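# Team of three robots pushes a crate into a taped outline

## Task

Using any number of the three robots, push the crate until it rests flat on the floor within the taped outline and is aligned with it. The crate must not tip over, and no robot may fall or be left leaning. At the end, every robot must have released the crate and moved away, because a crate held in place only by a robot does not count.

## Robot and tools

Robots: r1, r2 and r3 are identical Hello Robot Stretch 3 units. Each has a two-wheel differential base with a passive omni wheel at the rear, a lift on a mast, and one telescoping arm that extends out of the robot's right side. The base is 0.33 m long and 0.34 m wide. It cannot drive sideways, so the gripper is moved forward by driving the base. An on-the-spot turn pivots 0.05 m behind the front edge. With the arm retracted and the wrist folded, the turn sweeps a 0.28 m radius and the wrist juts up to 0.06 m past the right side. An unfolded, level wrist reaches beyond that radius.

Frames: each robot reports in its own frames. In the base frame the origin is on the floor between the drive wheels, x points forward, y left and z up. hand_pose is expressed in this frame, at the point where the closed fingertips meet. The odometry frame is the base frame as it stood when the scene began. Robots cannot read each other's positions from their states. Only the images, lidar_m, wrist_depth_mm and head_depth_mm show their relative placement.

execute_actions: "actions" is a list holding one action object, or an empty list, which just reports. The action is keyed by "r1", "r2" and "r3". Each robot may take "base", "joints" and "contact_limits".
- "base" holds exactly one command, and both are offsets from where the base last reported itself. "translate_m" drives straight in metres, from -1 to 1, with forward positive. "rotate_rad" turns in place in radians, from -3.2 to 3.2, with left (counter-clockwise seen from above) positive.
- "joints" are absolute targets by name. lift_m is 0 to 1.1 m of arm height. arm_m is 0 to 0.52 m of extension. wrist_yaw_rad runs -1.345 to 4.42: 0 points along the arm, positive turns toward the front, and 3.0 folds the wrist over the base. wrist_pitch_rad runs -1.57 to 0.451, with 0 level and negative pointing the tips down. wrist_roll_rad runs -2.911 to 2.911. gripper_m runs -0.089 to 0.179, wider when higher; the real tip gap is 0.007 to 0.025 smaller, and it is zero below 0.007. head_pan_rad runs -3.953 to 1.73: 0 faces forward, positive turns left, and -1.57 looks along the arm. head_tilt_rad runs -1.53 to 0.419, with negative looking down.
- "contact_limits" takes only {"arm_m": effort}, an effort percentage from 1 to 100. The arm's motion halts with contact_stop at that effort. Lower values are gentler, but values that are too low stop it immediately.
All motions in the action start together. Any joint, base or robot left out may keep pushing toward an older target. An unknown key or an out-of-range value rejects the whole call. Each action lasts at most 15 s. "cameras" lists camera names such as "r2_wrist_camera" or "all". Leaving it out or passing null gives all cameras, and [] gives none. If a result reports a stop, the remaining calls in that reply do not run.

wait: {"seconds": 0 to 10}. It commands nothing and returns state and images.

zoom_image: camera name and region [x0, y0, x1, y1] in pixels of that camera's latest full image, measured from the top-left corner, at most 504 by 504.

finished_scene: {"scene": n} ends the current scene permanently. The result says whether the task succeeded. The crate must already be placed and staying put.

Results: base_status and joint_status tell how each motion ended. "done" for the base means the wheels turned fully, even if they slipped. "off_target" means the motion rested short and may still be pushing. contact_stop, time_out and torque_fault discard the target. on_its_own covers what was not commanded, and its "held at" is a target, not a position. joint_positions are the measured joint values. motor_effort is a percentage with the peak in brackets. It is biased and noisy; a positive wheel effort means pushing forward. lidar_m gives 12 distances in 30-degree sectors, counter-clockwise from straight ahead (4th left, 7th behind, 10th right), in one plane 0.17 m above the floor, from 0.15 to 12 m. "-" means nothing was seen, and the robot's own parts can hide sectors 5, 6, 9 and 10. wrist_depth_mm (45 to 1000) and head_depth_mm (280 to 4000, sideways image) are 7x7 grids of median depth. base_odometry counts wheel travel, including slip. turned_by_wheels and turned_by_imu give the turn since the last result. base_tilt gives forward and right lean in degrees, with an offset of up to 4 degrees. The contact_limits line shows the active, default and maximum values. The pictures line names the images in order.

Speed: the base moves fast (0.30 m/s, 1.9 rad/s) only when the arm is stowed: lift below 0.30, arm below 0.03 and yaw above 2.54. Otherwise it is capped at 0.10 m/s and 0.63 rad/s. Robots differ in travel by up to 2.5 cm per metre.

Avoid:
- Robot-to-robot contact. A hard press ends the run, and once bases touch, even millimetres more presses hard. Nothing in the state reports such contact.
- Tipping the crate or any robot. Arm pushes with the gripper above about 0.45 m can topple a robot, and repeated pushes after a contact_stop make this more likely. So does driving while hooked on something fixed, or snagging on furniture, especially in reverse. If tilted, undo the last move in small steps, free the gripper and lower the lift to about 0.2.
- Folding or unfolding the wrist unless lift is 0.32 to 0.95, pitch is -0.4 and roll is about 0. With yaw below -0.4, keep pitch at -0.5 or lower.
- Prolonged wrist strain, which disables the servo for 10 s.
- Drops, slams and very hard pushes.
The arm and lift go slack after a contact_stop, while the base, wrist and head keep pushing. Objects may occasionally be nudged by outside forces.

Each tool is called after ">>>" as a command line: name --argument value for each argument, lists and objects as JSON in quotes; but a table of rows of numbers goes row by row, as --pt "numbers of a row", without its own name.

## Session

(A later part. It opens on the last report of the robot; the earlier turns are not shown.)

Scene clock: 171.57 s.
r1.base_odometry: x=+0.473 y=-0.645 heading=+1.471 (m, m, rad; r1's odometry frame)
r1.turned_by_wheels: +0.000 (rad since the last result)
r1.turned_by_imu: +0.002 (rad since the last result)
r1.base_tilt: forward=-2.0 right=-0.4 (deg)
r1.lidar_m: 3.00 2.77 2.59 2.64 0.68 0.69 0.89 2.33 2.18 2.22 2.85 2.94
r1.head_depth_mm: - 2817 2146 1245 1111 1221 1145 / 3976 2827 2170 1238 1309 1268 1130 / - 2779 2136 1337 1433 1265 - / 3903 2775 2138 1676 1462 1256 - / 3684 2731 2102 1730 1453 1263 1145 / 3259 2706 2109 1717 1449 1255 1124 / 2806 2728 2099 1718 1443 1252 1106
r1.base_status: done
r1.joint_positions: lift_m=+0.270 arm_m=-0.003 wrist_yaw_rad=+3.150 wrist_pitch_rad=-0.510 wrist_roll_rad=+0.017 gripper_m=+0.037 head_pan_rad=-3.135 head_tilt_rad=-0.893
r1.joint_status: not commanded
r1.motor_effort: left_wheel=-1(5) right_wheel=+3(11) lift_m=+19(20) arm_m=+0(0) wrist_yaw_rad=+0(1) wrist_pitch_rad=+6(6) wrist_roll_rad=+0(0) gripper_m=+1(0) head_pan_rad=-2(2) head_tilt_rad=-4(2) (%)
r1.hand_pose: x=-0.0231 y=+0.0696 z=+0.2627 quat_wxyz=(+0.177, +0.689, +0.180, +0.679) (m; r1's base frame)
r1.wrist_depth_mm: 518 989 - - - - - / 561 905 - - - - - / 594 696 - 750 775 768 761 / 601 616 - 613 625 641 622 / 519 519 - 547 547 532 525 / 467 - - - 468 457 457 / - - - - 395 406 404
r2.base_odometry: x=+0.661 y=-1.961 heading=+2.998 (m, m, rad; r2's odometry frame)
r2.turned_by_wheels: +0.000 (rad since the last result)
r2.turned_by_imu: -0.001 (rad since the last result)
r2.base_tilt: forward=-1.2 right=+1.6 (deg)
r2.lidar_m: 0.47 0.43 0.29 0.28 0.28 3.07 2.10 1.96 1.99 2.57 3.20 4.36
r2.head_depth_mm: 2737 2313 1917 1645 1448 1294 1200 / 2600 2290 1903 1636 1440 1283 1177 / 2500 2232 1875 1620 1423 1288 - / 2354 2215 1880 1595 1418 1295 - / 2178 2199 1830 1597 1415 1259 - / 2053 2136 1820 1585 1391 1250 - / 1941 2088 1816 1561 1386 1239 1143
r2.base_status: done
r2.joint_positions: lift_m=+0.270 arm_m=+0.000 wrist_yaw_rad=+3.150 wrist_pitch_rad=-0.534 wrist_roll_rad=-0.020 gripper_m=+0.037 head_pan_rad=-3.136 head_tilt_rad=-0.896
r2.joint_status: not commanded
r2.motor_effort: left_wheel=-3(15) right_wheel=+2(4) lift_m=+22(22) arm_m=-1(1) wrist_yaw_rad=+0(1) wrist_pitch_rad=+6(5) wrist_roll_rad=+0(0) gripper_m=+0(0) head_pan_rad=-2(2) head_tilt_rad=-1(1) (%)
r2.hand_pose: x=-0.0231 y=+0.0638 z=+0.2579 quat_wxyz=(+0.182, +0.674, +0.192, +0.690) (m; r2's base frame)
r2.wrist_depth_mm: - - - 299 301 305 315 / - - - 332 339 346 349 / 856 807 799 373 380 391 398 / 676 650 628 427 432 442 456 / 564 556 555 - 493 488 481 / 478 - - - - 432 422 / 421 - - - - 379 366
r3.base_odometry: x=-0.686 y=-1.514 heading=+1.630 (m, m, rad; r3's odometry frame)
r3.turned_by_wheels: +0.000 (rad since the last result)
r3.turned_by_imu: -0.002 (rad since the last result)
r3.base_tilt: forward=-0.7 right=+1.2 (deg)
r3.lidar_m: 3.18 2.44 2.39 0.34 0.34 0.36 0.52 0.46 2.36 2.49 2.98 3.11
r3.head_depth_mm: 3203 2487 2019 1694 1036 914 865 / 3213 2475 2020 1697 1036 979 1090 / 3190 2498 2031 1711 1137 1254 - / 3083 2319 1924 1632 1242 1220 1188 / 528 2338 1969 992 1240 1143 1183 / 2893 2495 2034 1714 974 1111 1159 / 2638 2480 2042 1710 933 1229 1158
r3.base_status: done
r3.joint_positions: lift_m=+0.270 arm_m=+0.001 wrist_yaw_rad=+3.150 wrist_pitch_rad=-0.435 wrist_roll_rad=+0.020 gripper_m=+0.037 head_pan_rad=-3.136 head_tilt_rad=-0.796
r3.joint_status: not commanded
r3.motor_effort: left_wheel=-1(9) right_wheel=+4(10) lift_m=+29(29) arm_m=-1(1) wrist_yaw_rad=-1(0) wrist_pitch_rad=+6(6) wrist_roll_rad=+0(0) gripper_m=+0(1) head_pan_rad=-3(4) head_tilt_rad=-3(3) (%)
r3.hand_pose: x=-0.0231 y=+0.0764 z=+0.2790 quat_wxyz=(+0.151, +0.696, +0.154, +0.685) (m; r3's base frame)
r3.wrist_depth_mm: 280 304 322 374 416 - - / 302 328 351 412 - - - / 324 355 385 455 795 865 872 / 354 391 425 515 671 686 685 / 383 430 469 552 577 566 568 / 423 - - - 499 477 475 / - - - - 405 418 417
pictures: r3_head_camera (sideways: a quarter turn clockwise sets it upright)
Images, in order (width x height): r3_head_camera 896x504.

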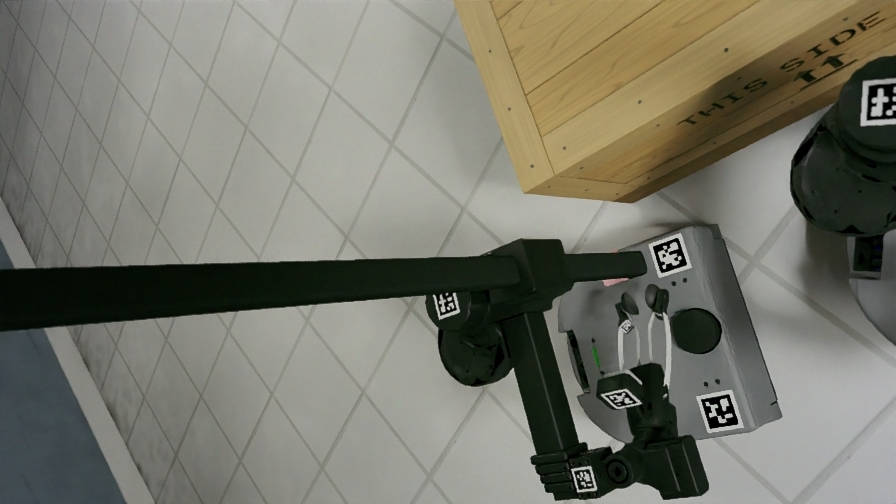

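>>> execute_actions --actions '[{"r1":{"base":{"translate_m":0.5}},"r2":{"base":{"rotate_rad":-1.55}},"r3":{"base":{"rotate_rad":-1.17}}}]' --cameras '[]'

>>> execute_actions --actions '[{"r1":{"base":{"rotate_rad":0.5},"joints":{"head_tilt_rad":-0.8}},"r3":{"base":{"translate_m":-0.06}}}]' --cameras '[]'

>>> execute_actions --actions '[{"r2":{"base":{"translate_m":-0.3}},"r3":{"base":{"translate_m":-0.3}}}]' --cameras '["r1_head_camera","r2_head_camera","r3_head_camera"]'

Scene clock: 180.33 s.
r1.base_odometry: x=+0.523 y=-0.148 heading=+1.471 (m, m, rad; r1's odometry frame)
r1.turned_by_wheels: +0.000 (rad since the last result)
r1.turned_by_imu: +0.002 (rad since the last result)
r1.base_tilt: forward=-2.0 right=-0.5 (deg)
r1.lidar_m: 2.53 2.54 2.38 2.43 3.15 1.04 1.27 2.55 2.39 2.43 2.66 2.49
r1.head_depth_mm: - 1932 1536 1380 1477 1270 1146 / 3974 2799 1539 1610 1462 1273 1127 / 3969 2777 1671 1730 1475 1269 - / 3994 2768 2052 1731 1451 1265 - / 3802 2730 2117 1720 1453 1257 1154 / 3411 2706 2087 1726 1452 1252 1126 / 3099 2710 2080 1709 1433 1247 1102
r1.base_status: done
r1.joint_positions: lift_m=+0.270 arm_m=-0.003 wrist_yaw_rad=+3.150 wrist_pitch_rad=-0.510 wrist_roll_rad=+0.017 gripper_m=+0.037 head_pan_rad=-3.135 head_tilt_rad=-0.893
r1.joint_status: not commanded
r1.motor_effort: left_wheel=-1(4) right_wheel=+3(12) lift_m=+20(19) arm_m=+0(0) wrist_yaw_rad=+0(1) wrist_pitch_rad=+6(6) wrist_roll_rad=+0(0) gripper_m=+0(0) head_pan_rad=-1(1) head_tilt_rad=-3(3) (%)
r1.hand_pose: x=-0.0231 y=+0.0696 z=+0.2627 quat_wxyz=(+0.177, +0.689, +0.180, +0.679) (m; r1's base frame)
r1.wrist_depth_mm: - - - - - - - / 956 981 - - - - - / 754 757 - 772 757 763 781 / 625 610 - 628 630 632 632 / 520 520 - 550 548 526 530 / 460 - - - 464 458 460 / - - - - 388 403 406
r2.base_odometry: x=+0.661 y=-1.961 heading=+1.448 (m, m, rad; r2's odometry frame)
r2.turned_by_wheels: -1.550 (rad since the last result)
r2.turned_by_imu: -1.568 (rad since the last result)
r2.base_tilt: forward=-1.0 right=+1.8 (deg)
r2.lidar_m: 2.62 3.19 4.19 0.47 0.42 0.29 0.28 0.28 2.98 2.07 1.96 2.00
r2.head_depth_mm: 2852 2306 1925 1646 1024 948 1196 / 2805 2260 1893 1634 1012 937 1174 / 2780 2219 1883 1618 1009 924 - / 2714 2206 1868 1617 997 917 - / 2686 2189 1848 1594 991 911 - / 2656 2177 1792 1587 1397 1229 - / 2548 1798 1745 1561 1378 1238 1137
r2.base_status: done
r2.joint_positions: lift_m=+0.270 arm_m=+0.000 wrist_yaw_rad=+3.150 wrist_pitch_rad=-0.534 wrist_roll_rad=-0.020 gripper_m=+0.037 head_pan_rad=-3.136 head_tilt_rad=-0.896
r2.joint_status: not commanded
r2.motor_effort: left_wheel=+2(16) right_wheel=-1(5) lift_m=+23(23) arm_m=-1(1) wrist_yaw_rad=+0(0) wrist_pitch_rad=+6(6) wrist_roll_rad=+0(0) gripper_m=+0(0) head_pan_rad=-2(2) head_tilt_rad=-1(1) (%)
r2.hand_pose: x=-0.0231 y=+0.0638 z=+0.2579 quat_wxyz=(+0.182, +0.674, +0.192, +0.690) (m; r2's base frame)
r2.wrist_depth_mm: 320 471 - - - - - / 319 457 724 586 904 908 867 / 314 450 637 463 668 702 692 / 310 441 612 497 559 581 567 / 307 428 558 - 525 498 489 / 301 - - - - 432 421 / 276 - - - - 380 379
r3.base_odometry: x=-0.686 y=-1.514 heading=+0.460 (m, m, rad; r3's odometry frame)
r3.turned_by_wheels: -1.170 (rad since the last result)
r3.turned_by_imu: -1.149 (rad since the last result)
r3.base_tilt: forward=-0.7 right=+1.2 (deg)
r3.lidar_m: 3.15 2.98 3.57 2.51 2.39 0.35 0.34 0.35 0.36 0.36 2.36 2.41
r3.head_depth_mm: 2931 2494 2018 1698 1460 1271 1155 / 3102 2511 2024 1690 1035 931 1061 / 3274 2479 2018 1707 1038 932 - / 3211 2493 2023 1696 1041 930 1065 / 3302 2501 2035 1711 1043 932 1140 / 3230 2504 2012 1719 1043 934 1125 / 3279 2525 2033 1698 1051 934 1076
r3.base_status: done
r3.joint_positions: lift_m=+0.270 arm_m=+0.001 wrist_yaw_rad=+3.150 wrist_pitch_rad=-0.435 wrist_roll_rad=+0.020 gripper_m=+0.037 head_pan_rad=-3.136 head_tilt_rad=-0.796
r3.joint_status: not commanded
r3.motor_effort: left_wheel=+3(10) right_wheel=-2(8) lift_m=+29(29) arm_m=-1(0) wrist_yaw_rad=+0(0) wrist_pitch_rad=+6(6) wrist_roll_rad=+0(0) gripper_m=+0(0) head_pan_rad=-3(3) head_tilt_rad=-2(3) (%)
r3.hand_pose: x=-0.0231 y=+0.0764 z=+0.2790 quat_wxyz=(+0.151, +0.696, +0.154, +0.685) (m; r3's base frame)
r3.wrist_depth_mm: - - - - - - - / - - - - - - - / 887 868 856 864 861 873 895 / 666 679 695 691 692 684 682 / 382 553 580 557 587 563 564 / 375 - - - 495 473 479 / - - - - 403 413 413
pictures: none
No camera images: the call's "cameras" was empty. Leave "cameras" out to get every camera's image.

Scene clock: 182.07 s.
r1.base_odometry: x=+0.523 y=-0.148 heading=+1.971 (m, m, rad; r1's odometry frame)
r1.turned_by_wheels: +0.500 (rad since the last result)
r1.turned_by_imu: +0.502 (rad since the last result)
r1.base_tilt: forward=-1.9 right=-0.4 (deg)
r1.lidar_m: 2.56 2.38 2.42 3.06 1.12 1.24 2.58 2.39 2.42 2.68 2.49 2.52
r1.head_depth_mm: 3348 3502 2486 1935 1574 1322 1145 / 3051 3245 2457 1913 1568 1326 1145 / 2771 3084 2441 1929 1549 1316 1176 / 2610 2914 2448 1900 1554 1306 1154 / 2416 2758 2455 1893 1546 1306 1134 / 2246 2526 2419 1883 1535 1305 1131 / 2100 2352 2402 1877 1543 1295 1121
r1.base_status: done
r1.joint_positions: lift_m=+0.270 arm_m=-0.003 wrist_yaw_rad=+3.150 wrist_pitch_rad=-0.510 wrist_roll_rad=+0.017 gripper_m=+0.037 head_pan_rad=-3.135 head_tilt_rad=-0.803
r1.joint_status: all done
r1.motor_effort: left_wheel=-2(7) right_wheel=+3(9) lift_m=+19(19) arm_m=+1(0) wrist_yaw_rad=+0(0) wrist_pitch_rad=+6(6) wrist_roll_rad=+0(0) gripper_m=+0(0) head_pan_rad=-1(2) head_tilt_rad=+1(11) (%)
r1.hand_pose: x=-0.0231 y=+0.0696 z=+0.2627 quat_wxyz=(+0.177, +0.689, +0.180, +0.679) (m; r1's base frame)
r1.wrist_depth_mm: 854 895 - - - - - / 905 924 - - - - - / 738 755 - 766 762 776 790 / 615 622 - 626 618 633 625 / 522 525 - 539 545 527 533 / 465 - - - 468 462 456 / - - - - 390 402 410
r2.base_odometry: x=+0.661 y=-1.961 heading=+1.448 (m, m, rad; r2's odometry frame)
r2.turned_by_wheels: +0.000 (rad since the last result)
r2.turned_by_imu: +0.000 (rad since the last result)
r2.base_tilt: forward=-1.2 right=+1.9 (deg)
r2.lidar_m: 2.62 3.19 4.20 0.47 0.42 0.29 0.28 0.28 2.98 2.08 1.96 2.01
r2.head_depth_mm: 2848 2298 1920 1659 1021 947 1048 / 2794 2266 1891 1633 1016 936 1177 / 2737 2221 1879 1636 1005 926 - / 2737 2201 1873 1606 997 911 - / 2675 2193 1851 1595 992 914 - / 2638 2090 1816 1577 1392 1232 - / 1659 1745 1767 1563 1386 1243 1134
r2.base_status: not commanded
r2.joint_positions: lift_m=+0.270 arm_m=+0.000 wrist_yaw_rad=+3.150 wrist_pitch_rad=-0.534 wrist_roll_rad=-0.020 gripper_m=+0.037 head_pan_rad=-3.136 head_tilt_rad=-0.896
r2.joint_status: not commanded
r2.motor_effort: left_wheel=+2(2) right_wheel=-1(2) lift_m=+22(23) arm_m=-1(2) wrist_yaw_rad=+0(0) wrist_pitch_rad=+6(6) wrist_roll_rad=+0(0) gripper_m=-1(0) head_pan_rad=-2(2) head_tilt_rad=-1(2) (%)
r2.hand_pose: x=-0.0231 y=+0.0638 z=+0.2579 quat_wxyz=(+0.182, +0.674, +0.192, +0.690) (m; r2's base frame)
r2.wrist_depth_mm: 325 469 - - - - - / 318 462 644 565 918 893 892 / 316 452 491 461 731 720 704 / 311 441 549 506 603 578 568 / 307 433 559 - 518 500 486 / 303 - - - - 434 422 / 279 - - - - 379 373
r3.base_odometry: x=-0.740 y=-1.541 heading=+0.460 (m, m, rad; r3's odometry frame)
r3.turned_by_wheels: +0.000 (rad since the last result)
r3.turned_by_imu: +0.000 (rad since the last result)
r3.base_tilt: forward=-0.7 right=+1.2 (deg)
r3.lidar_m: 3.20 3.03 3.53 2.49 2.35 0.29 0.28 0.29 0.38 0.35 2.39 2.45
r3.head_depth_mm: 2906 2458 2000 1687 1463 1281 1140 / 3097 2443 2041 1705 1035 914 857 / 3227 2474 2010 1696 1039 915 - / 3241 2485 2040 1708 1044 918 853 / 3206 2501 2037 1693 1043 919 921 / 3239 2510 2017 1702 1045 921 1001 / 3238 2529 2036 1711 1045 920 1009
r3.base_status: done
r3.joint_positions: lift_m=+0.270 arm_m=+0.001 wrist_yaw_rad=+3.150 wrist_pitch_rad=-0.435 wrist_roll_rad=+0.020 gripper_m=+0.037 head_pan_rad=-3.136 head_tilt_rad=-0.796
r3.joint_status: not commanded
r3.motor_effort: left_wheel=+2(8) right_wheel=-2(11) lift_m=+29(29) arm_m=-1(1) wrist_yaw_rad=+0(0) wrist_pitch_rad=+6(6) wrist_roll_rad=+0(0) gripper_m=+0(1) head_pan_rad=-3(3) head_tilt_rad=-3(3) (%)
r3.hand_pose: x=-0.0231 y=+0.0764 z=+0.2790 quat_wxyz=(+0.151, +0.696, +0.154, +0.685) (m; r3's base frame)
r3.wrist_depth_mm: - - - - - - - / - - - - - - - / 305 875 861 864 888 900 871 / 306 670 697 677 692 690 681 / 308 542 581 562 589 559 559 / 305 - - - 497 474 478 / - - - - 410 417 416
pictures: none
No camera images: the call's "cameras" was empty. Leave "cameras" out to get every camera's image.

Scene clock: 184.70 s.
r1.base_odometry: x=+0.523 y=-0.148 heading=+1.971 (m, m, rad; r1's odometry frame)
r1.turned_by_wheels: +0.000 (rad since the last result)
r1.turned_by_imu: +0.001 (rad since the last result)
r1.base_tilt: forward=-2.0 right=-0.4 (deg)
r1.lidar_m: 2.56 2.39 2.42 3.07 0.85 0.91 2.57 2.39 2.42 2.68 2.49 2.53
r1.head_depth_mm: 3325 3471 2491 1503 1502 1326 1143 / 3034 3236 2461 1907 1555 1316 1140 / 2797 3138 2449 1904 1556 1315 1176 / 2613 2894 2459 1895 1548 1310 1160 / 2409 2749 2415 1913 1551 1307 1130 / 2261 2521 2416 1870 1527 1304 1132 / 2110 2362 2399 1870 1529 1295 1121
r1.base_status: not commanded
r1.joint_positions: lift_m=+0.270 arm_m=-0.003 wrist_yaw_rad=+3.150 wrist_pitch_rad=-0.510 wrist_roll_rad=+0.017 gripper_m=+0.037 head_pan_rad=-3.135 head_tilt_rad=-0.803
r1.joint_status: not commanded
r1.motor_effort: left_wheel=-1(1) right_wheel=+3(3) lift_m=+20(20) arm_m=+0(0) wrist_yaw_rad=-2(1) wrist_pitch_rad=+6(6) wrist_roll_rad=+0(0) gripper_m=+0(1) head_pan_rad=-2(1) head_tilt_rad=+2(2) (%)
r1.hand_pose: x=-0.0231 y=+0.0696 z=+0.2627 quat_wxyz=(+0.177, +0.689, +0.180, +0.679) (m; r1's base frame)
r1.wrist_depth_mm: 652 847 - - - - - / 700 877 - - - - - / 714 758 - 754 768 782 770 / 619 621 - 618 615 627 632 / 523 524 - 544 536 520 528 / 468 - - - 467 456 460 / - - - - 389 401 400
r2.base_odometry: x=+0.624 y=-2.258 heading=+1.448 (m, m, rad; r2's odometry frame)
r2.turned_by_wheels: -0.001 (rad since the last result)
r2.turned_by_imu: +0.046 (rad since the last result)
r2.base_tilt: forward=-1.1 right=+1.9 (deg)
r2.lidar_m: 2.94 3.41 3.81 0.46 0.45 0.30 0.27 0.28 3.02 2.19 2.10 2.17
r2.head_depth_mm: 2862 2279 1914 1649 1022 963 1044 / 2801 2258 1898 1639 1014 947 1156 / 2777 2248 1880 1614 1002 931 - / 2742 2203 1870 1613 998 914 - / 2706 2163 1837 1587 992 912 - / 2616 2109 1702 1600 1372 1225 - / 2609 1354 1650 1567 1379 1235 1128
r2.base_status: translate_m off_target (by the wheels' count: -0.2996 of -0.3000)
r2.joint_positions: lift_m=+0.270 arm_m=+0.000 wrist_yaw_rad=+3.150 wrist_pitch_rad=-0.534 wrist_roll_rad=-0.020 gripper_m=+0.037 head_pan_rad=-3.136 head_tilt_rad=-0.896
r2.joint_status: not commanded
r2.on_its_own: left_wheel is at rest, and its effort (-86) is outside its rest range (-18 to +18); right_wheel is at rest, and its effort (-34) is outside its rest range (-18 to +18)
r2.motor_effort: left_wheel=-86(100) right_wheel=-34(41) lift_m=+23(23) arm_m=-1(1) wrist_yaw_rad=+0(0) wrist_pitch_rad=+5(5) wrist_roll_rad=+0(0) gripper_m=-1(0) head_pan_rad=-2(2) head_tilt_rad=-1(0) (%)
r2.hand_pose: x=-0.0230 y=+0.0638 z=+0.2579 quat_wxyz=(+0.182, +0.674, +0.192, +0.690) (m; r2's base frame)
r2.wrist_depth_mm: 349 533 - - - - - / 343 510 636 640 945 901 874 / 333 490 468 500 750 695 678 / 323 472 518 514 598 583 564 / 320 454 560 - 521 499 487 / 312 - - - - 431 423 / 282 - - - - 381 376
r3.base_odometry: x=-1.008 y=-1.674 heading=+0.461 (m, m, rad; r3's odometry frame)
r3.turned_by_wheels: +0.001 (rad since the last result)
r3.turned_by_imu: +0.026 (rad since the last result)
r3.base_tilt: forward=-0.7 right=+1.3 (deg)
r3.lidar_m: 3.33 3.31 3.21 2.30 2.21 0.30 0.28 0.28 0.35 0.34 2.55 2.62
r3.head_depth_mm: 2838 2484 2014 1697 1465 1288 1151 / 3074 2485 2012 1694 1059 908 892 / 3218 2487 2023 1715 1042 916 - / 3254 2504 2024 1706 1045 915 857 / 3269 2469 2040 1713 1046 917 894 / 3266 2515 2027 1713 1045 916 926 / 3291 2500 2034 1710 1043 919 901
r3.base_status: translate_m off_target (by the wheels' count: -0.2998 of -0.3000)
r3.joint_positions: lift_m=+0.270 arm_m=+0.001 wrist_yaw_rad=+3.150 wrist_pitch_rad=-0.435 wrist_roll_rad=+0.020 gripper_m=+0.037 head_pan_rad=-3.136 head_tilt_rad=-0.796
r3.joint_status: not commanded
r3.on_its_own: right_wheel is at rest, and its effort (-61) is outside its rest range (-18 to +18)
r3.motor_effort: left_wheel=-13(68) right_wheel=-61(81) lift_m=+29(29) arm_m=+0(1) wrist_yaw_rad=+0(0) wrist_pitch_rad=+6(6) wrist_roll_rad=+0(0) gripper_m=+0(1) head_pan_rad=-3(3) head_tilt_rad=-3(2) (%)
r3.hand_pose: x=-0.0232 y=+0.0764 z=+0.2790 quat_wxyz=(+0.151, +0.696, +0.154, +0.685) (m; r3's base frame)
r3.wrist_depth_mm: - - - - - - - / - - - - - - - / 801 875 850 883 875 887 897 / 326 693 678 690 676 692 688 / 327 567 572 561 574 568 574 / 316 - - - 488 481 475 / - - - - 405 417 415
pictures: r1_head_camera (sideways: a quarter turn clockwise sets it upright), r2_head_camera (sideways: a quarter turn clockwise sets it upright), r3_head_camera (sideways: a quarter turn clockwise sets it upright)
Images, in order (width x height): r1_head_camera 896x504, r2_head_camera 896x504, r3_head_camera 896x504.

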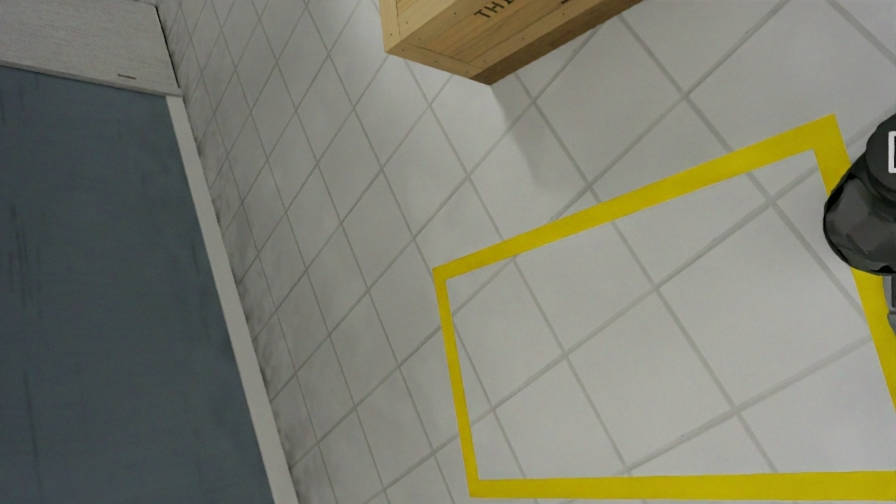

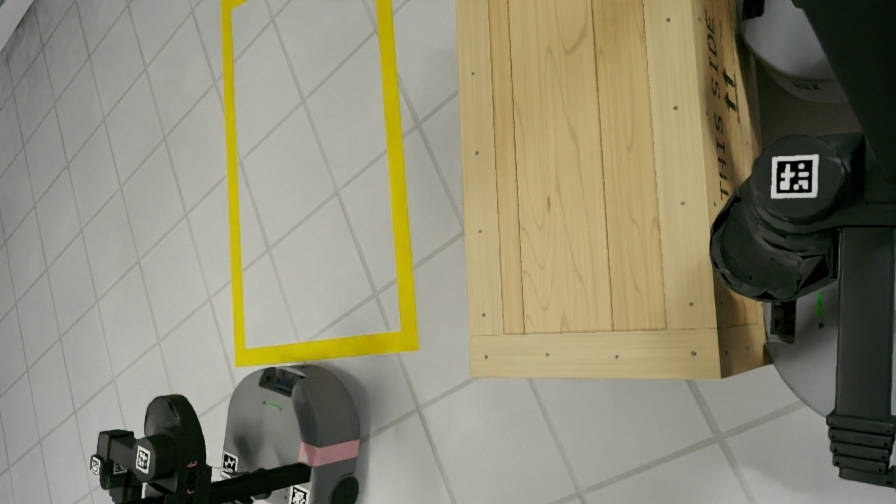

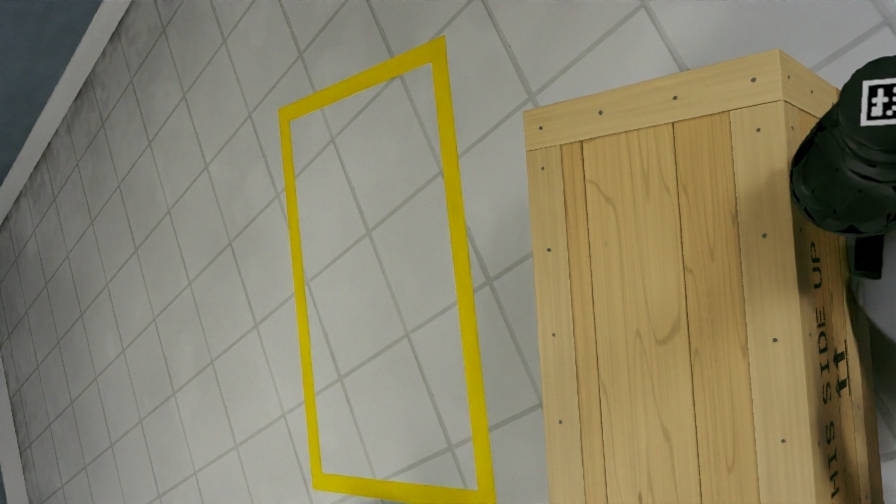

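>>> execute_actions --actions '[{"r1":{"base":{"rotate_rad":1.6}},"r2":{"base":{"rotate_rad":0.08}},"r3":{"base":{"rotate_rad":0.17}}}]' --cameras '[]'

>>> execute_actions --actions '[{"r1":{"base":{"translate_m":0.49}},"r2":{"base":{"translate_m":-0.3}},"r3":{"base":{"translate_m":-0.3}}}]' --cameras '["r2_head_camera","r3_head_camera"]'

Scene clock: 197.63 s.
r1.base_odometry: x=+0.523 y=-0.148 heading=-2.712 (m, m, rad; r1's odometry frame)
r1.turned_by_wheels: +1.600 (rad since the last result)
r1.turned_by_imu: +1.604 (rad since the last result)
r1.base_tilt: forward=-2.0 right=-0.4 (deg)
r1.lidar_m: 3.14 0.82 0.93 2.55 2.39 2.43 2.66 2.49 2.54 2.55 2.38 2.42
r1.head_depth_mm: 2526 2762 2470 1918 1565 1320 1148 / 2801 3036 2469 1916 1574 1314 1138 / 2889 3153 2449 1912 1561 1323 1180 / 2684 2982 2409 1898 1552 1308 1163 / 2467 2774 2428 1890 1550 1308 1130 / 2316 2587 2406 1882 1542 1298 1126 / 2158 2437 2365 1868 1539 1296 1126
r1.base_status: done
r1.joint_positions: lift_m=+0.270 arm_m=-0.003 wrist_yaw_rad=+3.150 wrist_pitch_rad=-0.510 wrist_roll_rad=+0.017 gripper_m=+0.037 head_pan_rad=-3.135 head_tilt_rad=-0.803
r1.joint_status: not commanded
r1.motor_effort: left_wheel=-2(5) right_wheel=+3(11) lift_m=+20(20) arm_m=+0(0) wrist_yaw_rad=-1(0) wrist_pitch_rad=+6(6) wrist_roll_rad=+0(0) gripper_m=-1(0) head_pan_rad=-1(1) head_tilt_rad=+2(2) (%)
r1.hand_pose: x=-0.0231 y=+0.0696 z=+0.2627 quat_wxyz=(+0.177, +0.689, +0.180, +0.679) (m; r1's base frame)
r1.wrist_depth_mm: - - - - - - 778 / 950 960 - - - 941 793 / 734 779 - 781 752 783 731 / 617 616 - 628 624 623 635 / 519 520 - 543 545 529 531 / 464 - - - 471 453 459 / - - - - 392 407 405
r2.base_odometry: x=+0.624 y=-2.258 heading=+1.527 (m, m, rad; r2's odometry frame)
r2.turned_by_wheels: +0.079 (rad since the last result)
r2.turned_by_imu: +0.076 (rad since the last result)
r2.base_tilt: forward=-1.2 right=+1.8 (deg)
r2.lidar_m: 3.14 3.42 3.50 0.46 0.41 0.29 0.28 0.28 2.82 2.14 2.10 2.21
r2.head_depth_mm: 2856 2289 1901 1651 1020 939 1046 / 2791 2288 1893 1629 1010 935 1176 / 2761 2239 1880 1622 1010 920 - / 2702 2203 1853 1605 995 909 - / 2657 2181 1843 1592 988 912 - / 1510 1782 1731 1576 1400 1246 - / 2601 1824 1749 1561 1383 1236 1137
r2.base_status: rotate_rad off_target (by the wheels' count: +0.0791 of +0.0800)
r2.joint_positions: lift_m=+0.270 arm_m=+0.000 wrist_yaw_rad=+3.150 wrist_pitch_rad=-0.534 wrist_roll_rad=-0.020 gripper_m=+0.037 head_pan_rad=-3.136 head_tilt_rad=-0.896
r2.joint_status: not commanded
r2.on_its_own: left_wheel is at rest, and its effort (-62) is outside its rest range (-18 to +18)
r2.motor_effort: left_wheel=-62(88) right_wheel=-8(21) lift_m=+23(22) arm_m=-1(1) wrist_yaw_rad=-1(0) wrist_pitch_rad=+6(5) wrist_roll_rad=+0(0) gripper_m=-1(0) head_pan_rad=-2(2) head_tilt_rad=-1(2) (%)
r2.hand_pose: x=-0.0230 y=+0.0638 z=+0.2579 quat_wxyz=(+0.182, +0.674, +0.192, +0.690) (m; r2's base frame)
r2.wrist_depth_mm: 317 459 - - - - - / 313 451 629 569 935 908 875 / 311 443 486 458 739 714 699 / 308 432 537 491 605 586 576 / 303 422 557 - 521 504 487 / 297 - - - - 436 425 / 275 - - - - 379 373
r3.base_odometry: x=-1.008 y=-1.674 heading=+0.630 (m, m, rad; r3's odometry frame)
r3.turned_by_wheels: +0.170 (rad since the last result)
r3.turned_by_imu: +0.162 (rad since the last result)
r3.base_tilt: forward=-0.7 right=+1.3 (deg)
r3.lidar_m: 3.30 4.58 2.74 2.22 0.38 0.28 0.28 0.29 0.41 0.35 2.55 2.77
r3.head_depth_mm: 3205 2481 2032 1703 1400 929 891 / 3211 2483 2009 1699 1040 916 851 / 3252 2520 2024 1709 1041 916 - / 3252 2505 2031 1713 1040 919 857 / 3246 2480 2017 1710 1045 921 964 / 3250 2499 2039 1711 1044 923 1072 / 3305 2285 1848 1722 1043 918 1025
r3.base_status: done
r3.joint_positions: lift_m=+0.270 arm_m=+0.001 wrist_yaw_rad=+3.150 wrist_pitch_rad=-0.435 wrist_roll_rad=+0.020 gripper_m=+0.037 head_pan_rad=-3.136 head_tilt_rad=-0.796
r3.joint_status: not commanded
r3.motor_effort: left_wheel=-13(58) right_wheel=-7(41) lift_m=+29(28) arm_m=-1(1) wrist_yaw_rad=+0(1) wrist_pitch_rad=+6(6) wrist_roll_rad=+0(0) gripper_m=+0(1) head_pan_rad=-3(3) head_tilt_rad=-3(3) (%)
r3.hand_pose: x=-0.0232 y=+0.0764 z=+0.2790 quat_wxyz=(+0.151, +0.696, +0.154, +0.685) (m; r3's base frame)
r3.wrist_depth_mm: 285 - - - - - - / 288 - - - - - - / 292 845 878 889 893 860 881 / 295 408 693 680 692 683 690 / 297 411 562 559 596 561 565 / 290 - - - 488 478 478 / - - - - 403 421 422
pictures: none
No camera images: the call's "cameras" was empty. Leave "cameras" out to get every camera's image.

Scene clock: 201.00 s.
r1.base_odometry: x=+0.077 y=-0.351 heading=-2.713 (m, m, rad; r1's odometry frame)
r1.turned_by_wheels: +0.000 (rad since the last result)
r1.turned_by_imu: +0.002 (rad since the last result)
r1.base_tilt: forward=-1.8 right=-0.4 (deg)
r1.lidar_m: 2.74 0.75 0.39 0.35 2.68 2.72 3.11 2.89 2.93 2.24 2.10 2.14
r1.head_depth_mm: 2838 3007 2484 1907 1574 1325 1151 / 3148 3299 2487 1902 1564 1324 1150 / 3272 3425 2450 1903 1557 1312 1174 / 3082 3322 2453 1913 1550 1312 1155 / 2880 3200 2425 1897 1539 1304 1127 / 2730 2979 2405 1883 1544 1307 1131 / 2543 2852 2376 1879 1528 1299 1128
r1.base_status: done
r1.joint_positions: lift_m=+0.270 arm_m=-0.003 wrist_yaw_rad=+3.150 wrist_pitch_rad=-0.510 wrist_roll_rad=+0.017 gripper_m=+0.037 head_pan_rad=-3.135 head_tilt_rad=-0.803
r1.joint_status: not commanded
r1.motor_effort: left_wheel=-1(4) right_wheel=+3(9) lift_m=+20(20) arm_m=+0(1) wrist_yaw_rad=-1(1) wrist_pitch_rad=+6(6) wrist_roll_rad=+0(0) gripper_m=+0(0) head_pan_rad=-1(1) head_tilt_rad=+1(1) (%)
r1.hand_pose: x=-0.0231 y=+0.0696 z=+0.2627 quat_wxyz=(+0.177, +0.689, +0.180, +0.679) (m; r1's base frame)
r1.wrist_depth_mm: - - - 372 397 425 - / 962 992 - 409 436 469 599 / 754 754 - 450 491 526 495 / 619 609 - 509 607 587 542 / 520 521 - 538 543 536 535 / 464 - - - 468 454 465 / - - - - 395 402 408
r2.base_odometry: x=+0.611 y=-2.557 heading=+1.527 (m, m, rad; r2's odometry frame)
r2.turned_by_wheels: +0.000 (rad since the last result)
r2.turned_by_imu: +0.050 (rad since the last result)
r2.base_tilt: forward=-1.2 right=+1.7 (deg)
r2.lidar_m: 3.55 3.71 3.21 0.45 0.39 0.29 0.28 0.29 2.85 2.25 2.22 2.39
r2.head_depth_mm: 2843 2294 1909 1647 1022 941 1079 / 2799 2262 1902 1631 1008 932 1170 / 2750 2222 1866 1623 1007 921 - / 2736 2193 1860 1611 999 912 - / 2680 2164 1846 1592 1005 913 - / 2655 2149 1829 1580 1372 1238 - / 2626 2121 1018 1168 1279 1239 1140
r2.base_status: translate_m off_target (by the wheels' count: -0.2996 of -0.3000)
r2.joint_positions: lift_m=+0.270 arm_m=+0.000 wrist_yaw_rad=+3.150 wrist_pitch_rad=-0.534 wrist_roll_rad=-0.020 gripper_m=+0.037 head_pan_rad=-3.136 head_tilt_rad=-0.896
r2.joint_status: not commanded
r2.on_its_own: left_wheel is at rest, and its effort (-67) is outside its rest range (-18 to +18); right_wheel is at rest, and its effort (-34) is outside its rest range (-18 to +18)
r2.motor_effort: left_wheel=-67(100) right_wheel=-34(42) lift_m=+22(23) arm_m=-1(1) wrist_yaw_rad=+0(0) wrist_pitch_rad=+6(6) wrist_roll_rad=+0(0) gripper_m=-1(0) head_pan_rad=-2(3) head_tilt_rad=-2(2) (%)
r2.hand_pose: x=-0.0230 y=+0.0638 z=+0.2579 quat_wxyz=(+0.182, +0.674, +0.192, +0.690) (m; r2's base frame)
r2.wrist_depth_mm: 305 434 - - - - - / 303 427 604 573 931 897 861 / 302 420 495 449 702 717 683 / 302 418 541 481 576 584 572 / 299 410 560 - 517 499 490 / 292 - - - - 432 428 / 274 - - - - 381 375
r3.base_odometry: x=-1.250 y=-1.851 heading=+0.630 (m, m, rad; r3's odometry frame)
r3.turned_by_wheels: +0.000 (rad since the last result)
r3.turned_by_imu: +0.000 (rad since the last result)
r3.base_tilt: forward=-0.7 right=+1.3 (deg)
r3.lidar_m: 3.59 4.87 2.59 2.10 2.08 0.28 0.28 0.29 0.34 0.33 2.66 2.89
r3.head_depth_mm: 3051 2487 2033 1690 1440 927 913 / 3211 2478 2019 1707 1040 919 855 / 3211 2481 2020 1698 1042 916 - / 3217 2496 2021 1714 1042 913 859 / 3222 2510 2021 1710 1041 917 952 / 3226 2523 2062 1720 1045 919 1053 / 3239 2527 2031 1707 1050 922 1005
r3.base_status: translate_m off_target (by the wheels' count: -0.2997 of -0.3000)
r3.joint_positions: lift_m=+0.270 arm_m=+0.001 wrist_yaw_rad=+3.150 wrist_pitch_rad=-0.435 wrist_roll_rad=+0.020 gripper_m=+0.037 head_pan_rad=-3.136 head_tilt_rad=-0.796
r3.joint_status: not commanded
r3.on_its_own: left_wheel is at rest, and its effort (-35) is outside its rest range (-18 to +18); right_wheel is at rest, and its effort (-48) is outside its rest range (-18 to +18)
r3.motor_effort: left_wheel=-35(64) right_wheel=-48(80) lift_m=+29(29) arm_m=-1(1) wrist_yaw_rad=+0(0) wrist_pitch_rad=+6(6) wrist_roll_rad=+0(0) gripper_m=-1(0) head_pan_rad=-3(3) head_tilt_rad=-2(2) (%)
r3.hand_pose: x=-0.0232 y=+0.0764 z=+0.2790 quat_wxyz=(+0.151, +0.696, +0.154, +0.685) (m; r3's base frame)
r3.wrist_depth_mm: 288 - - - - - - / 294 - - - - - - / 297 820 863 887 873 885 895 / 301 420 685 690 684 687 689 / 302 416 578 553 577 569 555 / 292 - - - 489 482 481 / - - - - 398 417 413
pictures: r2_head_camera (sideways: a quarter turn clockwise sets it upright), r3_head_camera (sideways: a quarter turn clockwise sets it upright)
Images, in order (width x height): r2_head_camera 896x504, r3_head_camera 896x504.

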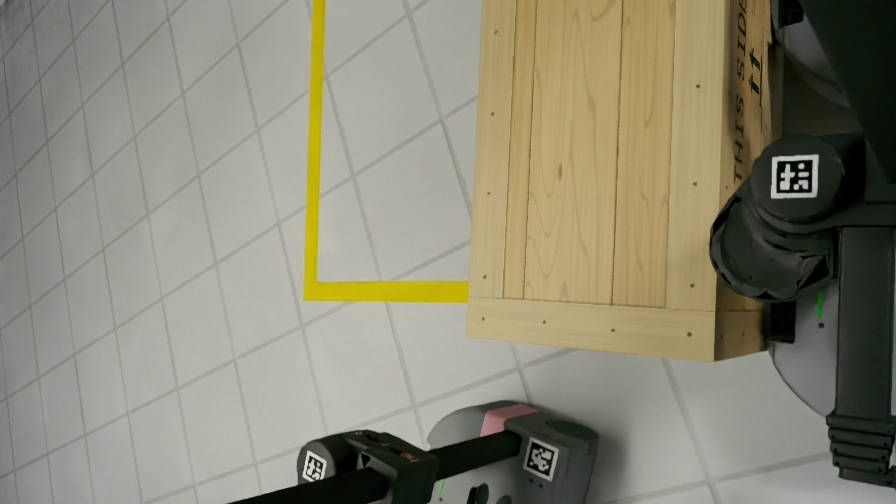

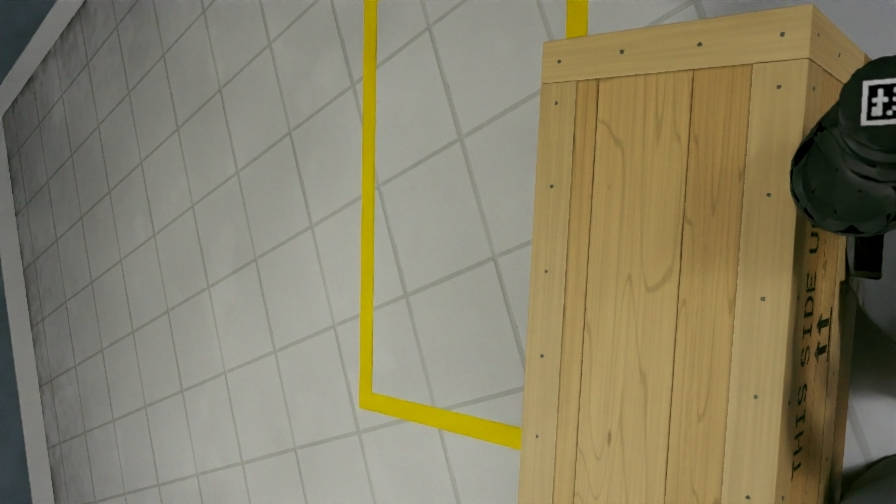

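>>> execute_actions --actions '[{"r1":{"base":{"rotate_rad":-0.59}},"r2":{"base":{"translate_m":-0.14}},"r3":{"base":{"translate_m":-0.14}}}]' --cameras '[]'

>>> execute_actions --actions '[{"r1":{"base":{"translate_m":-0.08}},"r2":{"base":{"rotate_rad":-0.32}},"r3":{"base":{"rotate_rad":-0.36}}}]' --cameras '["r1_head_camera","r2_head_camera"]'

Scene clock: 206.77 s.
r1.base_odometry: x=+0.077 y=-0.351 heading=+2.981 (m, m, rad; r1's odometry frame)
r1.turned_by_wheels: -0.590 (rad since the last result)
r1.turned_by_imu: -0.591 (rad since the last result)
r1.base_tilt: forward=-1.9 right=-0.5 (deg)
r1.lidar_m: 2.12 2.61 4.49 0.40 0.35 0.35 2.70 3.19 2.89 2.91 2.31 2.10
r1.head_depth_mm: 2210 2519 2490 1932 1576 937 806 / 2282 2588 2465 1918 1553 1287 839 / 2365 2719 2433 1899 1547 1323 975 / 2497 2835 2435 1896 1554 1316 1161 / 2566 2918 2453 1877 1546 1306 1123 / 2668 3001 2387 1868 1551 1300 1123 / 2832 3103 2410 1870 1530 1298 1122
r1.base_status: done
r1.joint_positions: lift_m=+0.270 arm_m=-0.003 wrist_yaw_rad=+3.150 wrist_pitch_rad=-0.510 wrist_roll_rad=+0.017 gripper_m=+0.037 head_pan_rad=-3.135 head_tilt_rad=-0.803
r1.joint_status: not commanded
r1.motor_effort: left_wheel=+2(7) right_wheel=-3(8) lift_m=+19(20) arm_m=+0(0) wrist_yaw_rad=+0(0) wrist_pitch_rad=+6(6) wrist_roll_rad=+0(0) gripper_m=+0(0) head_pan_rad=-1(2) head_tilt_rad=+2(0) (%)
r1.hand_pose: x=-0.0231 y=+0.0696 z=+0.2627 quat_wxyz=(+0.177, +0.689, +0.180, +0.679) (m; r1's base frame)
r1.wrist_depth_mm: 274 314 - - - - - / 290 342 - 591 655 - - / 304 361 - 532 693 798 792 / 322 390 - 579 625 622 622 / 342 491 - 534 553 535 534 / 358 - - - 470 457 456 / - - - - 394 399 404
r2.base_odometry: x=+0.604 y=-2.697 heading=+1.527 (m, m, rad; r2's odometry frame)
r2.turned_by_wheels: +0.000 (rad since the last result)
r2.turned_by_imu: +0.009 (rad since the last result)
r2.base_tilt: forward=-1.2 right=+1.7 (deg)
r2.lidar_m: 3.68 3.89 3.13 0.45 0.39 0.29 0.27 0.29 2.90 2.31 2.27 2.44
r2.head_depth_mm: 2874 2287 1921 1659 1024 938 1099 / 2812 2271 1888 1638 1012 932 1155 / 2753 2232 1868 1620 1009 919 - / 2712 2212 1855 1604 996 911 - / 2655 2206 1844 1584 1004 908 - / 2627 2161 1824 1552 1303 1253 - / 2613 2121 1801 893 1072 1199 1136
r2.base_status: translate_m off_target (by the wheels' count: -0.1396 of -0.1400)
r2.joint_positions: lift_m=+0.270 arm_m=+0.000 wrist_yaw_rad=+3.150 wrist_pitch_rad=-0.534 wrist_roll_rad=-0.020 gripper_m=+0.037 head_pan_rad=-3.136 head_tilt_rad=-0.896
r2.joint_status: not commanded
r2.on_its_own: left_wheel is at rest, and its effort (-66) is outside its rest range (-18 to +18); right_wheel is at rest, and its effort (-34) is outside its rest range (-18 to +18)
r2.motor_effort: left_wheel=-66(100) right_wheel=-34(43) lift_m=+23(23) arm_m=-2(1) wrist_yaw_rad=+0(1) wrist_pitch_rad=+6(6) wrist_roll_rad=+0(0) gripper_m=+0(0) head_pan_rad=-2(3) head_tilt_rad=-1(1) (%)
r2.hand_pose: x=-0.0230 y=+0.0638 z=+0.2579 quat_wxyz=(+0.182, +0.674, +0.192, +0.690) (m; r2's base frame)
r2.wrist_depth_mm: 301 425 - - - - - / 301 421 633 566 944 912 854 / 302 416 493 447 721 718 704 / 297 414 538 476 578 592 580 / 296 410 559 - 521 497 485 / 292 - - - - 432 421 / 272 - - - - 379 373
r3.base_odometry: x=-1.363 y=-1.933 heading=+0.630 (m, m, rad; r3's odometry frame)
r3.turned_by_wheels: +0.000 (rad since the last result)
r3.turned_by_imu: -0.001 (rad since the last result)
r3.base_tilt: forward=-0.7 right=+1.3 (deg)
r3.lidar_m: 3.74 4.97 2.56 2.05 2.04 0.29 0.28 0.29 0.34 0.33 2.71 2.94
r3.head_depth_mm: 3029 2449 2021 1699 1440 927 915 / 3201 2510 2014 1702 1037 916 857 / 3264 2464 2013 1694 1039 918 - / 3282 2475 2017 1709 1041 917 858 / 3287 2504 2040 1708 1044 920 951 / 3314 2517 2035 1711 1044 917 1049 / 3161 2511 2022 1711 1044 919 1002
r3.base_status: translate_m off_target (by the wheels' count: -0.1397 of -0.1400)
r3.joint_positions: lift_m=+0.270 arm_m=+0.001 wrist_yaw_rad=+3.150 wrist_pitch_rad=-0.435 wrist_roll_rad=+0.020 gripper_m=+0.037 head_pan_rad=-3.136 head_tilt_rad=-0.796
r3.joint_status: not commanded
r3.on_its_own: left_wheel is at rest, and its effort (-32) is outside its rest range (-18 to +18); right_wheel is at rest, and its effort (-49) is outside its rest range (-18 to +18)
r3.motor_effort: left_wheel=-32(54) right_wheel=-49(78) lift_m=+29(29) arm_m=-1(1) wrist_yaw_rad=+0(0) wrist_pitch_rad=+6(6) wrist_roll_rad=+0(0) gripper_m=-1(0) head_pan_rad=-3(3) head_tilt_rad=-4(3) (%)
r3.hand_pose: x=-0.0232 y=+0.0764 z=+0.2790 quat_wxyz=(+0.151, +0.696, +0.154, +0.685) (m; r3's base frame)
r3.wrist_depth_mm: 293 - - - - - - / 294 - - - - - - / 297 819 864 872 864 867 864 / 302 415 682 676 691 690 694 / 303 419 573 564 578 560 567 / 291 - - - 497 472 475 / - - - - 402 416 426
pictures: none
No camera images: the call's "cameras" was empty. Leave "cameras" out to get every camera's image.

Scene clock: 208.43 s.
r1.base_odometry: x=+0.156 y=-0.364 heading=+2.981 (m, m, rad; r1's odometry frame)
r1.turned_by_wheels: +0.000 (rad since the last result)
r1.turned_by_imu: +0.000 (rad since the last result)
r1.base_tilt: forward=-2.0 right=-0.4 (deg)
r1.lidar_m: 2.19 2.71 4.50 0.34 0.29 0.29 2.62 3.15 2.86 2.89 2.38 2.17
r1.head_depth_mm: 2163 2437 2495 1928 1572 935 807 / 2230 2516 2494 1924 1564 1330 802 / 2311 2644 2435 1905 1560 1314 1175 / 2413 2725 2420 1915 1555 1312 1167 / 2518 2887 2441 1890 1545 1296 1133 / 2635 2943 2419 1879 1542 1296 1130 / 2738 3094 2393 1867 1529 1304 1127
r1.base_status: done
r1.joint_positions: lift_m=+0.270 arm_m=-0.003 wrist_yaw_rad=+3.150 wrist_pitch_rad=-0.510 wrist_roll_rad=+0.017 gripper_m=+0.037 head_pan_rad=-3.135 head_tilt_rad=-0.802
r1.joint_status: not commanded
r1.motor_effort: left_wheel=+1(6) right_wheel=-2(11) lift_m=+20(20) arm_m=+0(0) wrist_yaw_rad=-1(0) wrist_pitch_rad=+6(6) wrist_roll_rad=+0(0) gripper_m=+0(1) head_pan_rad=-1(2) head_tilt_rad=+1(2) (%)
r1.hand_pose: x=-0.0231 y=+0.0696 z=+0.2627 quat_wxyz=(+0.177, +0.689, +0.180, +0.679) (m; r1's base frame)
r1.wrist_depth_mm: 234 262 - 419 - - - / 247 286 - 460 596 - - / 261 304 - 510 611 774 788 / 276 328 - 570 625 621 643 / 289 348 - 539 543 525 535 / 313 - - - 469 453 466 / - - - - 395 407 403
r2.base_odometry: x=+0.604 y=-2.697 heading=+1.207 (m, m, rad; r2's odometry frame)
r2.turned_by_wheels: -0.320 (rad since the last result)
r2.turned_by_imu: -0.323 (rad since the last result)
r2.base_tilt: forward=-1.1 right=+1.9 (deg)
r2.lidar_m: 2.74 3.81 4.45 0.45 0.44 0.33 0.28 0.28 0.64 2.54 2.27 2.28
r2.head_depth_mm: 2635 2291 1932 1162 1025 1074 766 / 2713 2250 1895 1153 1014 1101 1048 / 2754 2228 1879 1137 1008 1025 - / 2740 2213 1874 1127 999 921 - / 2679 2162 1847 1596 990 915 - / 2659 2162 1823 1575 983 896 - / 2614 2131 1816 1573 1185 1219 1139
r2.base_status: done
r2.joint_positions: lift_m=+0.270 arm_m=+0.000 wrist_yaw_rad=+3.150 wrist_pitch_rad=-0.534 wrist_roll_rad=-0.020 gripper_m=+0.037 head_pan_rad=-3.136 head_tilt_rad=-0.896
r2.joint_status: not commanded
r2.motor_effort: left_wheel=+2(43) right_wheel=-2(34) lift_m=+23(22) arm_m=-1(1) wrist_yaw_rad=+0(0) wrist_pitch_rad=+6(5) wrist_roll_rad=+0(0) gripper_m=+0(0) head_pan_rad=-2(2) head_tilt_rad=-2(2) (%)
r2.hand_pose: x=-0.0230 y=+0.0638 z=+0.2579 quat_wxyz=(+0.182, +0.674, +0.192, +0.690) (m; r2's base frame)
r2.wrist_depth_mm: 507 - - - - - - / 468 664 602 993 924 923 869 / 433 479 466 764 740 712 679 / 403 466 445 617 597 595 571 / 381 524 505 - 517 495 489 / 357 - - - - 432 423 / 322 - - - - 380 374
r3.base_odometry: x=-1.363 y=-1.933 heading=+0.270 (m, m, rad; r3's odometry frame)
r3.turned_by_wheels: -0.360 (rad since the last result)
r3.turned_by_imu: -0.353 (rad since the last result)
r3.base_tilt: forward=-0.7 right=+1.2 (deg)
r3.lidar_m: 3.21 3.73 3.80 2.30 2.03 0.34 0.28 0.28 0.31 0.31 0.31 2.72
r3.head_depth_mm: 2205 2365 2009 1690 1469 1290 1160 / 2415 2472 2016 1694 1465 1263 1180 / 2692 2489 2014 1711 1080 920 - / 2910 2487 2030 1705 1042 914 902 / 3150 2494 2033 1705 1043 918 872 / 3295 2499 2027 1718 1045 917 858 / 3255 2518 2020 1710 1041 920 843
r3.base_status: done
r3.joint_positions: lift_m=+0.270 arm_m=+0.001 wrist_yaw_rad=+3.150 wrist_pitch_rad=-0.435 wrist_roll_rad=+0.020 gripper_m=+0.037 head_pan_rad=-3.136 head_tilt_rad=-0.796
r3.joint_status: not commanded
r3.motor_effort: left_wheel=+2(19) right_wheel=-3(51) lift_m=+28(29) arm_m=-1(1) wrist_yaw_rad=+0(1) wrist_pitch_rad=+6(6) wrist_roll_rad=+0(0) gripper_m=+0(0) head_pan_rad=-3(3) head_tilt_rad=-3(2) (%)
r3.hand_pose: x=-0.0232 y=+0.0764 z=+0.2790 quat_wxyz=(+0.151, +0.696, +0.154, +0.685) (m; r3's base frame)
r3.wrist_depth_mm: - - - - - - - / - - - - - - - / 868 885 870 885 857 856 884 / 664 676 685 686 689 686 677 / 558 562 564 566 593 561 567 / 473 - - - 496 474 477 / - - - - 403 418 420
pictures: r1_head_camera (sideways: a quarter turn clockwise sets it upright), r2_head_camera (sideways: a quarter turn clockwise sets it upright)
Images, in order (width x height): r1_head_camera 896x504, r2_head_camera 896x504.

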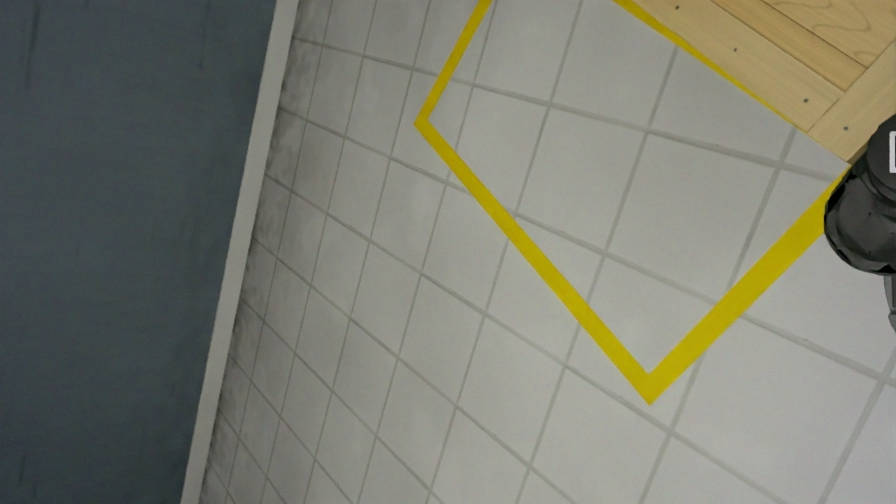

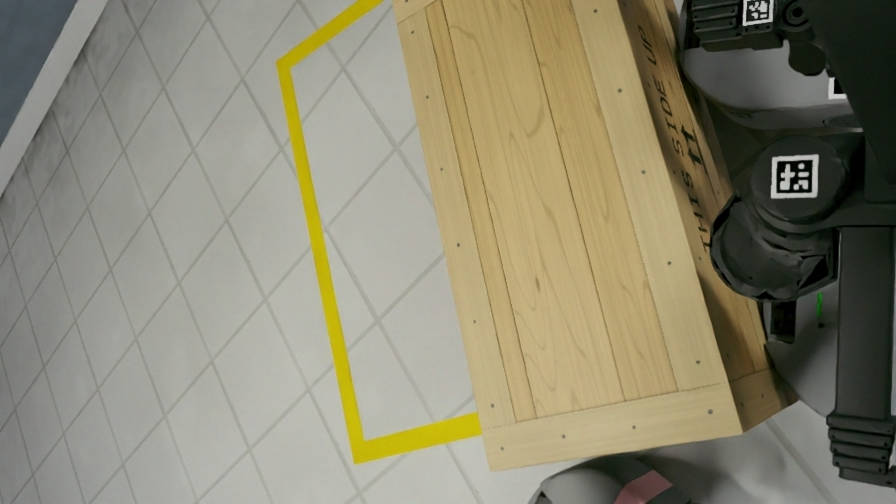

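>>> execute_actions --actions '[{"r1":{"base":{"translate_m":-0.22}},"r2":{"base":{"translate_m":-0.22}},"r3":{"base":{"translate_m":-0.22}}}]' --cameras '["r1_head_camera","r2_head_camera","r3_head_camera"]'

Scene clock: 212.37 s.
r1.base_odometry: x=+0.373 y=-0.399 heading=+2.982 (m, m, rad; r1's odometry frame)
r1.turned_by_wheels: +0.001 (rad since the last result)
r1.turned_by_imu: +0.178 (rad since the last result)
r1.base_tilt: forward=-1.8 right=-0.3 (deg)
r1.lidar_m: 2.43 3.42 0.60 0.26 0.24 0.24 2.55 2.84 2.76 2.87 2.41 2.33
r1.head_depth_mm: 2065 2308 2456 1936 1577 1331 811 / 2193 2466 2509 1904 1571 1323 823 / 2350 2637 2472 1917 1566 1315 1167 / 2443 2799 2449 1899 1564 1320 1159 / 2634 2929 2454 1902 1557 1315 1131 / 2836 3152 2412 1879 1537 1305 1133 / 2971 3256 2420 1881 1540 1303 1126
r1.base_status: translate_m off_target (by the wheels' count: -0.2198 of -0.2200)
r1.joint_positions: lift_m=+0.270 arm_m=-0.003 wrist_yaw_rad=+3.150 wrist_pitch_rad=-0.510 wrist_roll_rad=+0.017 gripper_m=+0.037 head_pan_rad=-3.135 head_tilt_rad=-0.799
r1.joint_status: not commanded
r1.on_its_own: right_wheel is at rest, and its effort (-56) is outside its rest range (-18 to +18)
r1.motor_effort: left_wheel=-5(17) right_wheel=-56(95) lift_m=+20(20) arm_m=+1(0) wrist_yaw_rad=+0(3) wrist_pitch_rad=+6(6) wrist_roll_rad=+0(0) gripper_m=+0(0) head_pan_rad=-1(2) head_tilt_rad=+0(1) (%)
r1.hand_pose: x=-0.0231 y=+0.0696 z=+0.2626 quat_wxyz=(+0.177, +0.689, +0.180, +0.679) (m; r1's base frame)
r1.wrist_depth_mm: 197 217 - 307 729 - - / 208 233 - 336 561 933 - / 221 252 - 375 482 526 776 / 238 273 - 417 532 588 631 / 257 294 - 515 548 529 528 / 431 - - - 474 453 455 / - - - - 394 403 400
r2.base_odometry: x=+0.526 y=-2.902 heading=+1.206 (m, m, rad; r2's odometry frame)
r2.turned_by_wheels: -0.001 (rad since the last result)
r2.turned_by_imu: +0.033 (rad since the last result)
r2.base_tilt: forward=-1.1 right=+1.8 (deg)
r2.lidar_m: 2.97 3.99 4.03 0.45 0.45 0.32 0.27 0.27 0.59 2.65 2.40 2.42
r2.head_depth_mm: 2561 2283 1919 1161 1023 1072 810 / 2712 2255 1897 1148 1011 1099 1057 / 2730 2237 1882 1140 1009 975 - / 2730 2199 1854 1598 994 917 - / 2713 2170 1855 1595 990 915 - / 2637 2156 1820 1586 982 892 - / 2620 2122 1820 1547 1151 1190 1136
r2.base_status: translate_m off_target (by the wheels' count: -0.2198 of -0.2200)
r2.joint_positions: lift_m=+0.270 arm_m=+0.000 wrist_yaw_rad=+3.150 wrist_pitch_rad=-0.534 wrist_roll_rad=-0.020 gripper_m=+0.037 head_pan_rad=-3.136 head_tilt_rad=-0.896
r2.joint_status: not commanded
r2.on_its_own: left_wheel is at rest, and its effort (-55) is outside its rest range (-18 to +18)
r2.motor_effort: left_wheel=-55(100) right_wheel=-2(42) lift_m=+23(23) arm_m=-1(1) wrist_yaw_rad=+0(1) wrist_pitch_rad=+5(6) wrist_roll_rad=+0(0) gripper_m=-2(1) head_pan_rad=-2(2) head_tilt_rad=-2(2) (%)
r2.hand_pose: x=-0.0229 y=+0.0637 z=+0.2578 quat_wxyz=(+0.182, +0.674, +0.191, +0.690) (m; r2's base frame)
r2.wrist_depth_mm: 463 - - - - - - / 430 647 602 980 956 920 869 / 405 491 472 761 735 717 681 / 386 482 464 613 605 584 564 / 368 530 522 - 519 498 483 / 346 - - - - 436 421 / 308 - - - - 385 375
r3.base_odometry: x=-1.575 y=-1.991 heading=+0.269 (m, m, rad; r3's odometry frame)
r3.turned_by_wheels: -0.002 (rad since the last result)
r3.turned_by_imu: +0.027 (rad since the last result)
r3.base_tilt: forward=-0.7 right=+1.2 (deg)
r3.lidar_m: 3.44 3.94 3.39 2.11 1.89 0.33 0.27 0.27 0.30 0.32 0.32 2.86
r3.head_depth_mm: 2091 2262 1997 1698 1459 1294 1152 / 2318 2420 2020 1701 1466 1267 1171 / 2539 2506 2015 1712 1075 915 - / 2839 2482 2024 1706 1045 919 878 / 3115 2501 2024 1707 1041 919 857 / 3244 2498 2028 1711 1038 921 858 / 3232 2548 2036 1721 1046 921 843
r3.base_status: translate_m off_target (by the wheels' count: -0.2196 of -0.2200)
r3.joint_positions: lift_m=+0.270 arm_m=+0.001 wrist_yaw_rad=+3.150 wrist_pitch_rad=-0.434 wrist_roll_rad=+0.020 gripper_m=+0.037 head_pan_rad=-3.136 head_tilt_rad=-0.796
r3.joint_status: not commanded
r3.on_its_own: left_wheel is at rest, and its effort (-71) is outside its rest range (-18 to +18); right_wheel is at rest, and its effort (-28) is outside its rest range (-18 to +18)
r3.motor_effort: left_wheel=-71(86) right_wheel=-28(100) lift_m=+29(29) arm_m=+0(1) wrist_yaw_rad=+0(1) wrist_pitch_rad=+6(6) wrist_roll_rad=+0(0) gripper_m=-1(1) head_pan_rad=-3(3) head_tilt_rad=-3(3) (%)
r3.hand_pose: x=-0.0231 y=+0.0765 z=+0.2790 quat_wxyz=(+0.151, +0.696, +0.154, +0.685) (m; r3's base frame)
r3.wrist_depth_mm: - - - - - - - / - - - - - - - / 865 884 859 873 870 855 873 / 695 684 690 681 683 707 703 / 566 562 560 559 588 560 560 / 467 - - - 486 478 474 / - - - - 404 416 420
pictures: r1_head_camera (sideways: a quarter turn clockwise sets it upright), r2_head_camera (sideways: a quarter turn clockwise sets it upright), r3_head_camera (sideways: a quarter turn clockwise sets it upright)
Images, in order (width x height): r1_head_camera 896x504, r2_head_camera 896x504, r3_head_camera 896x504.

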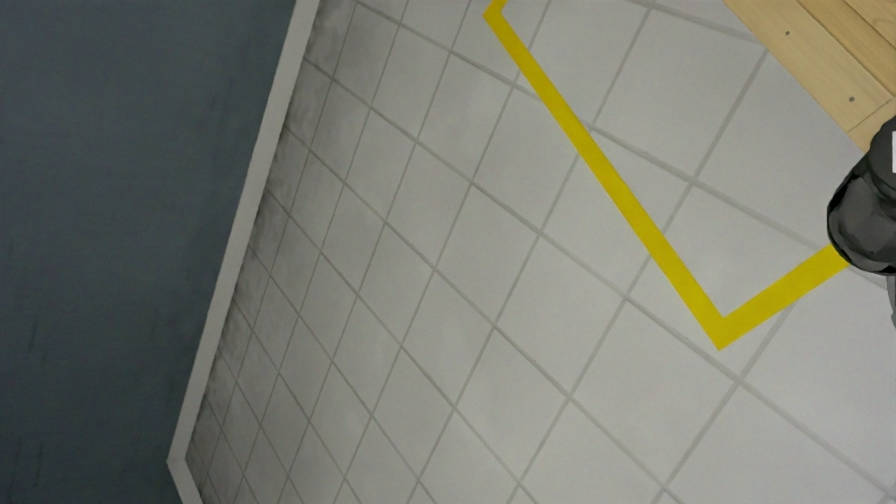

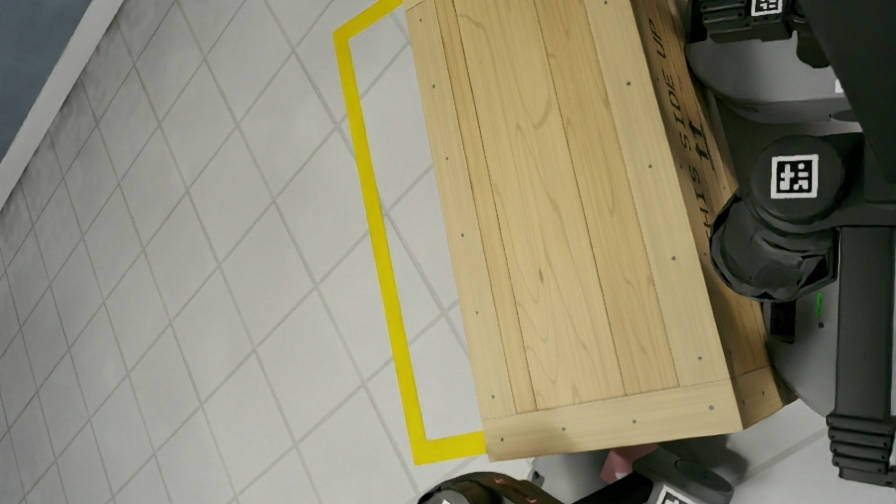

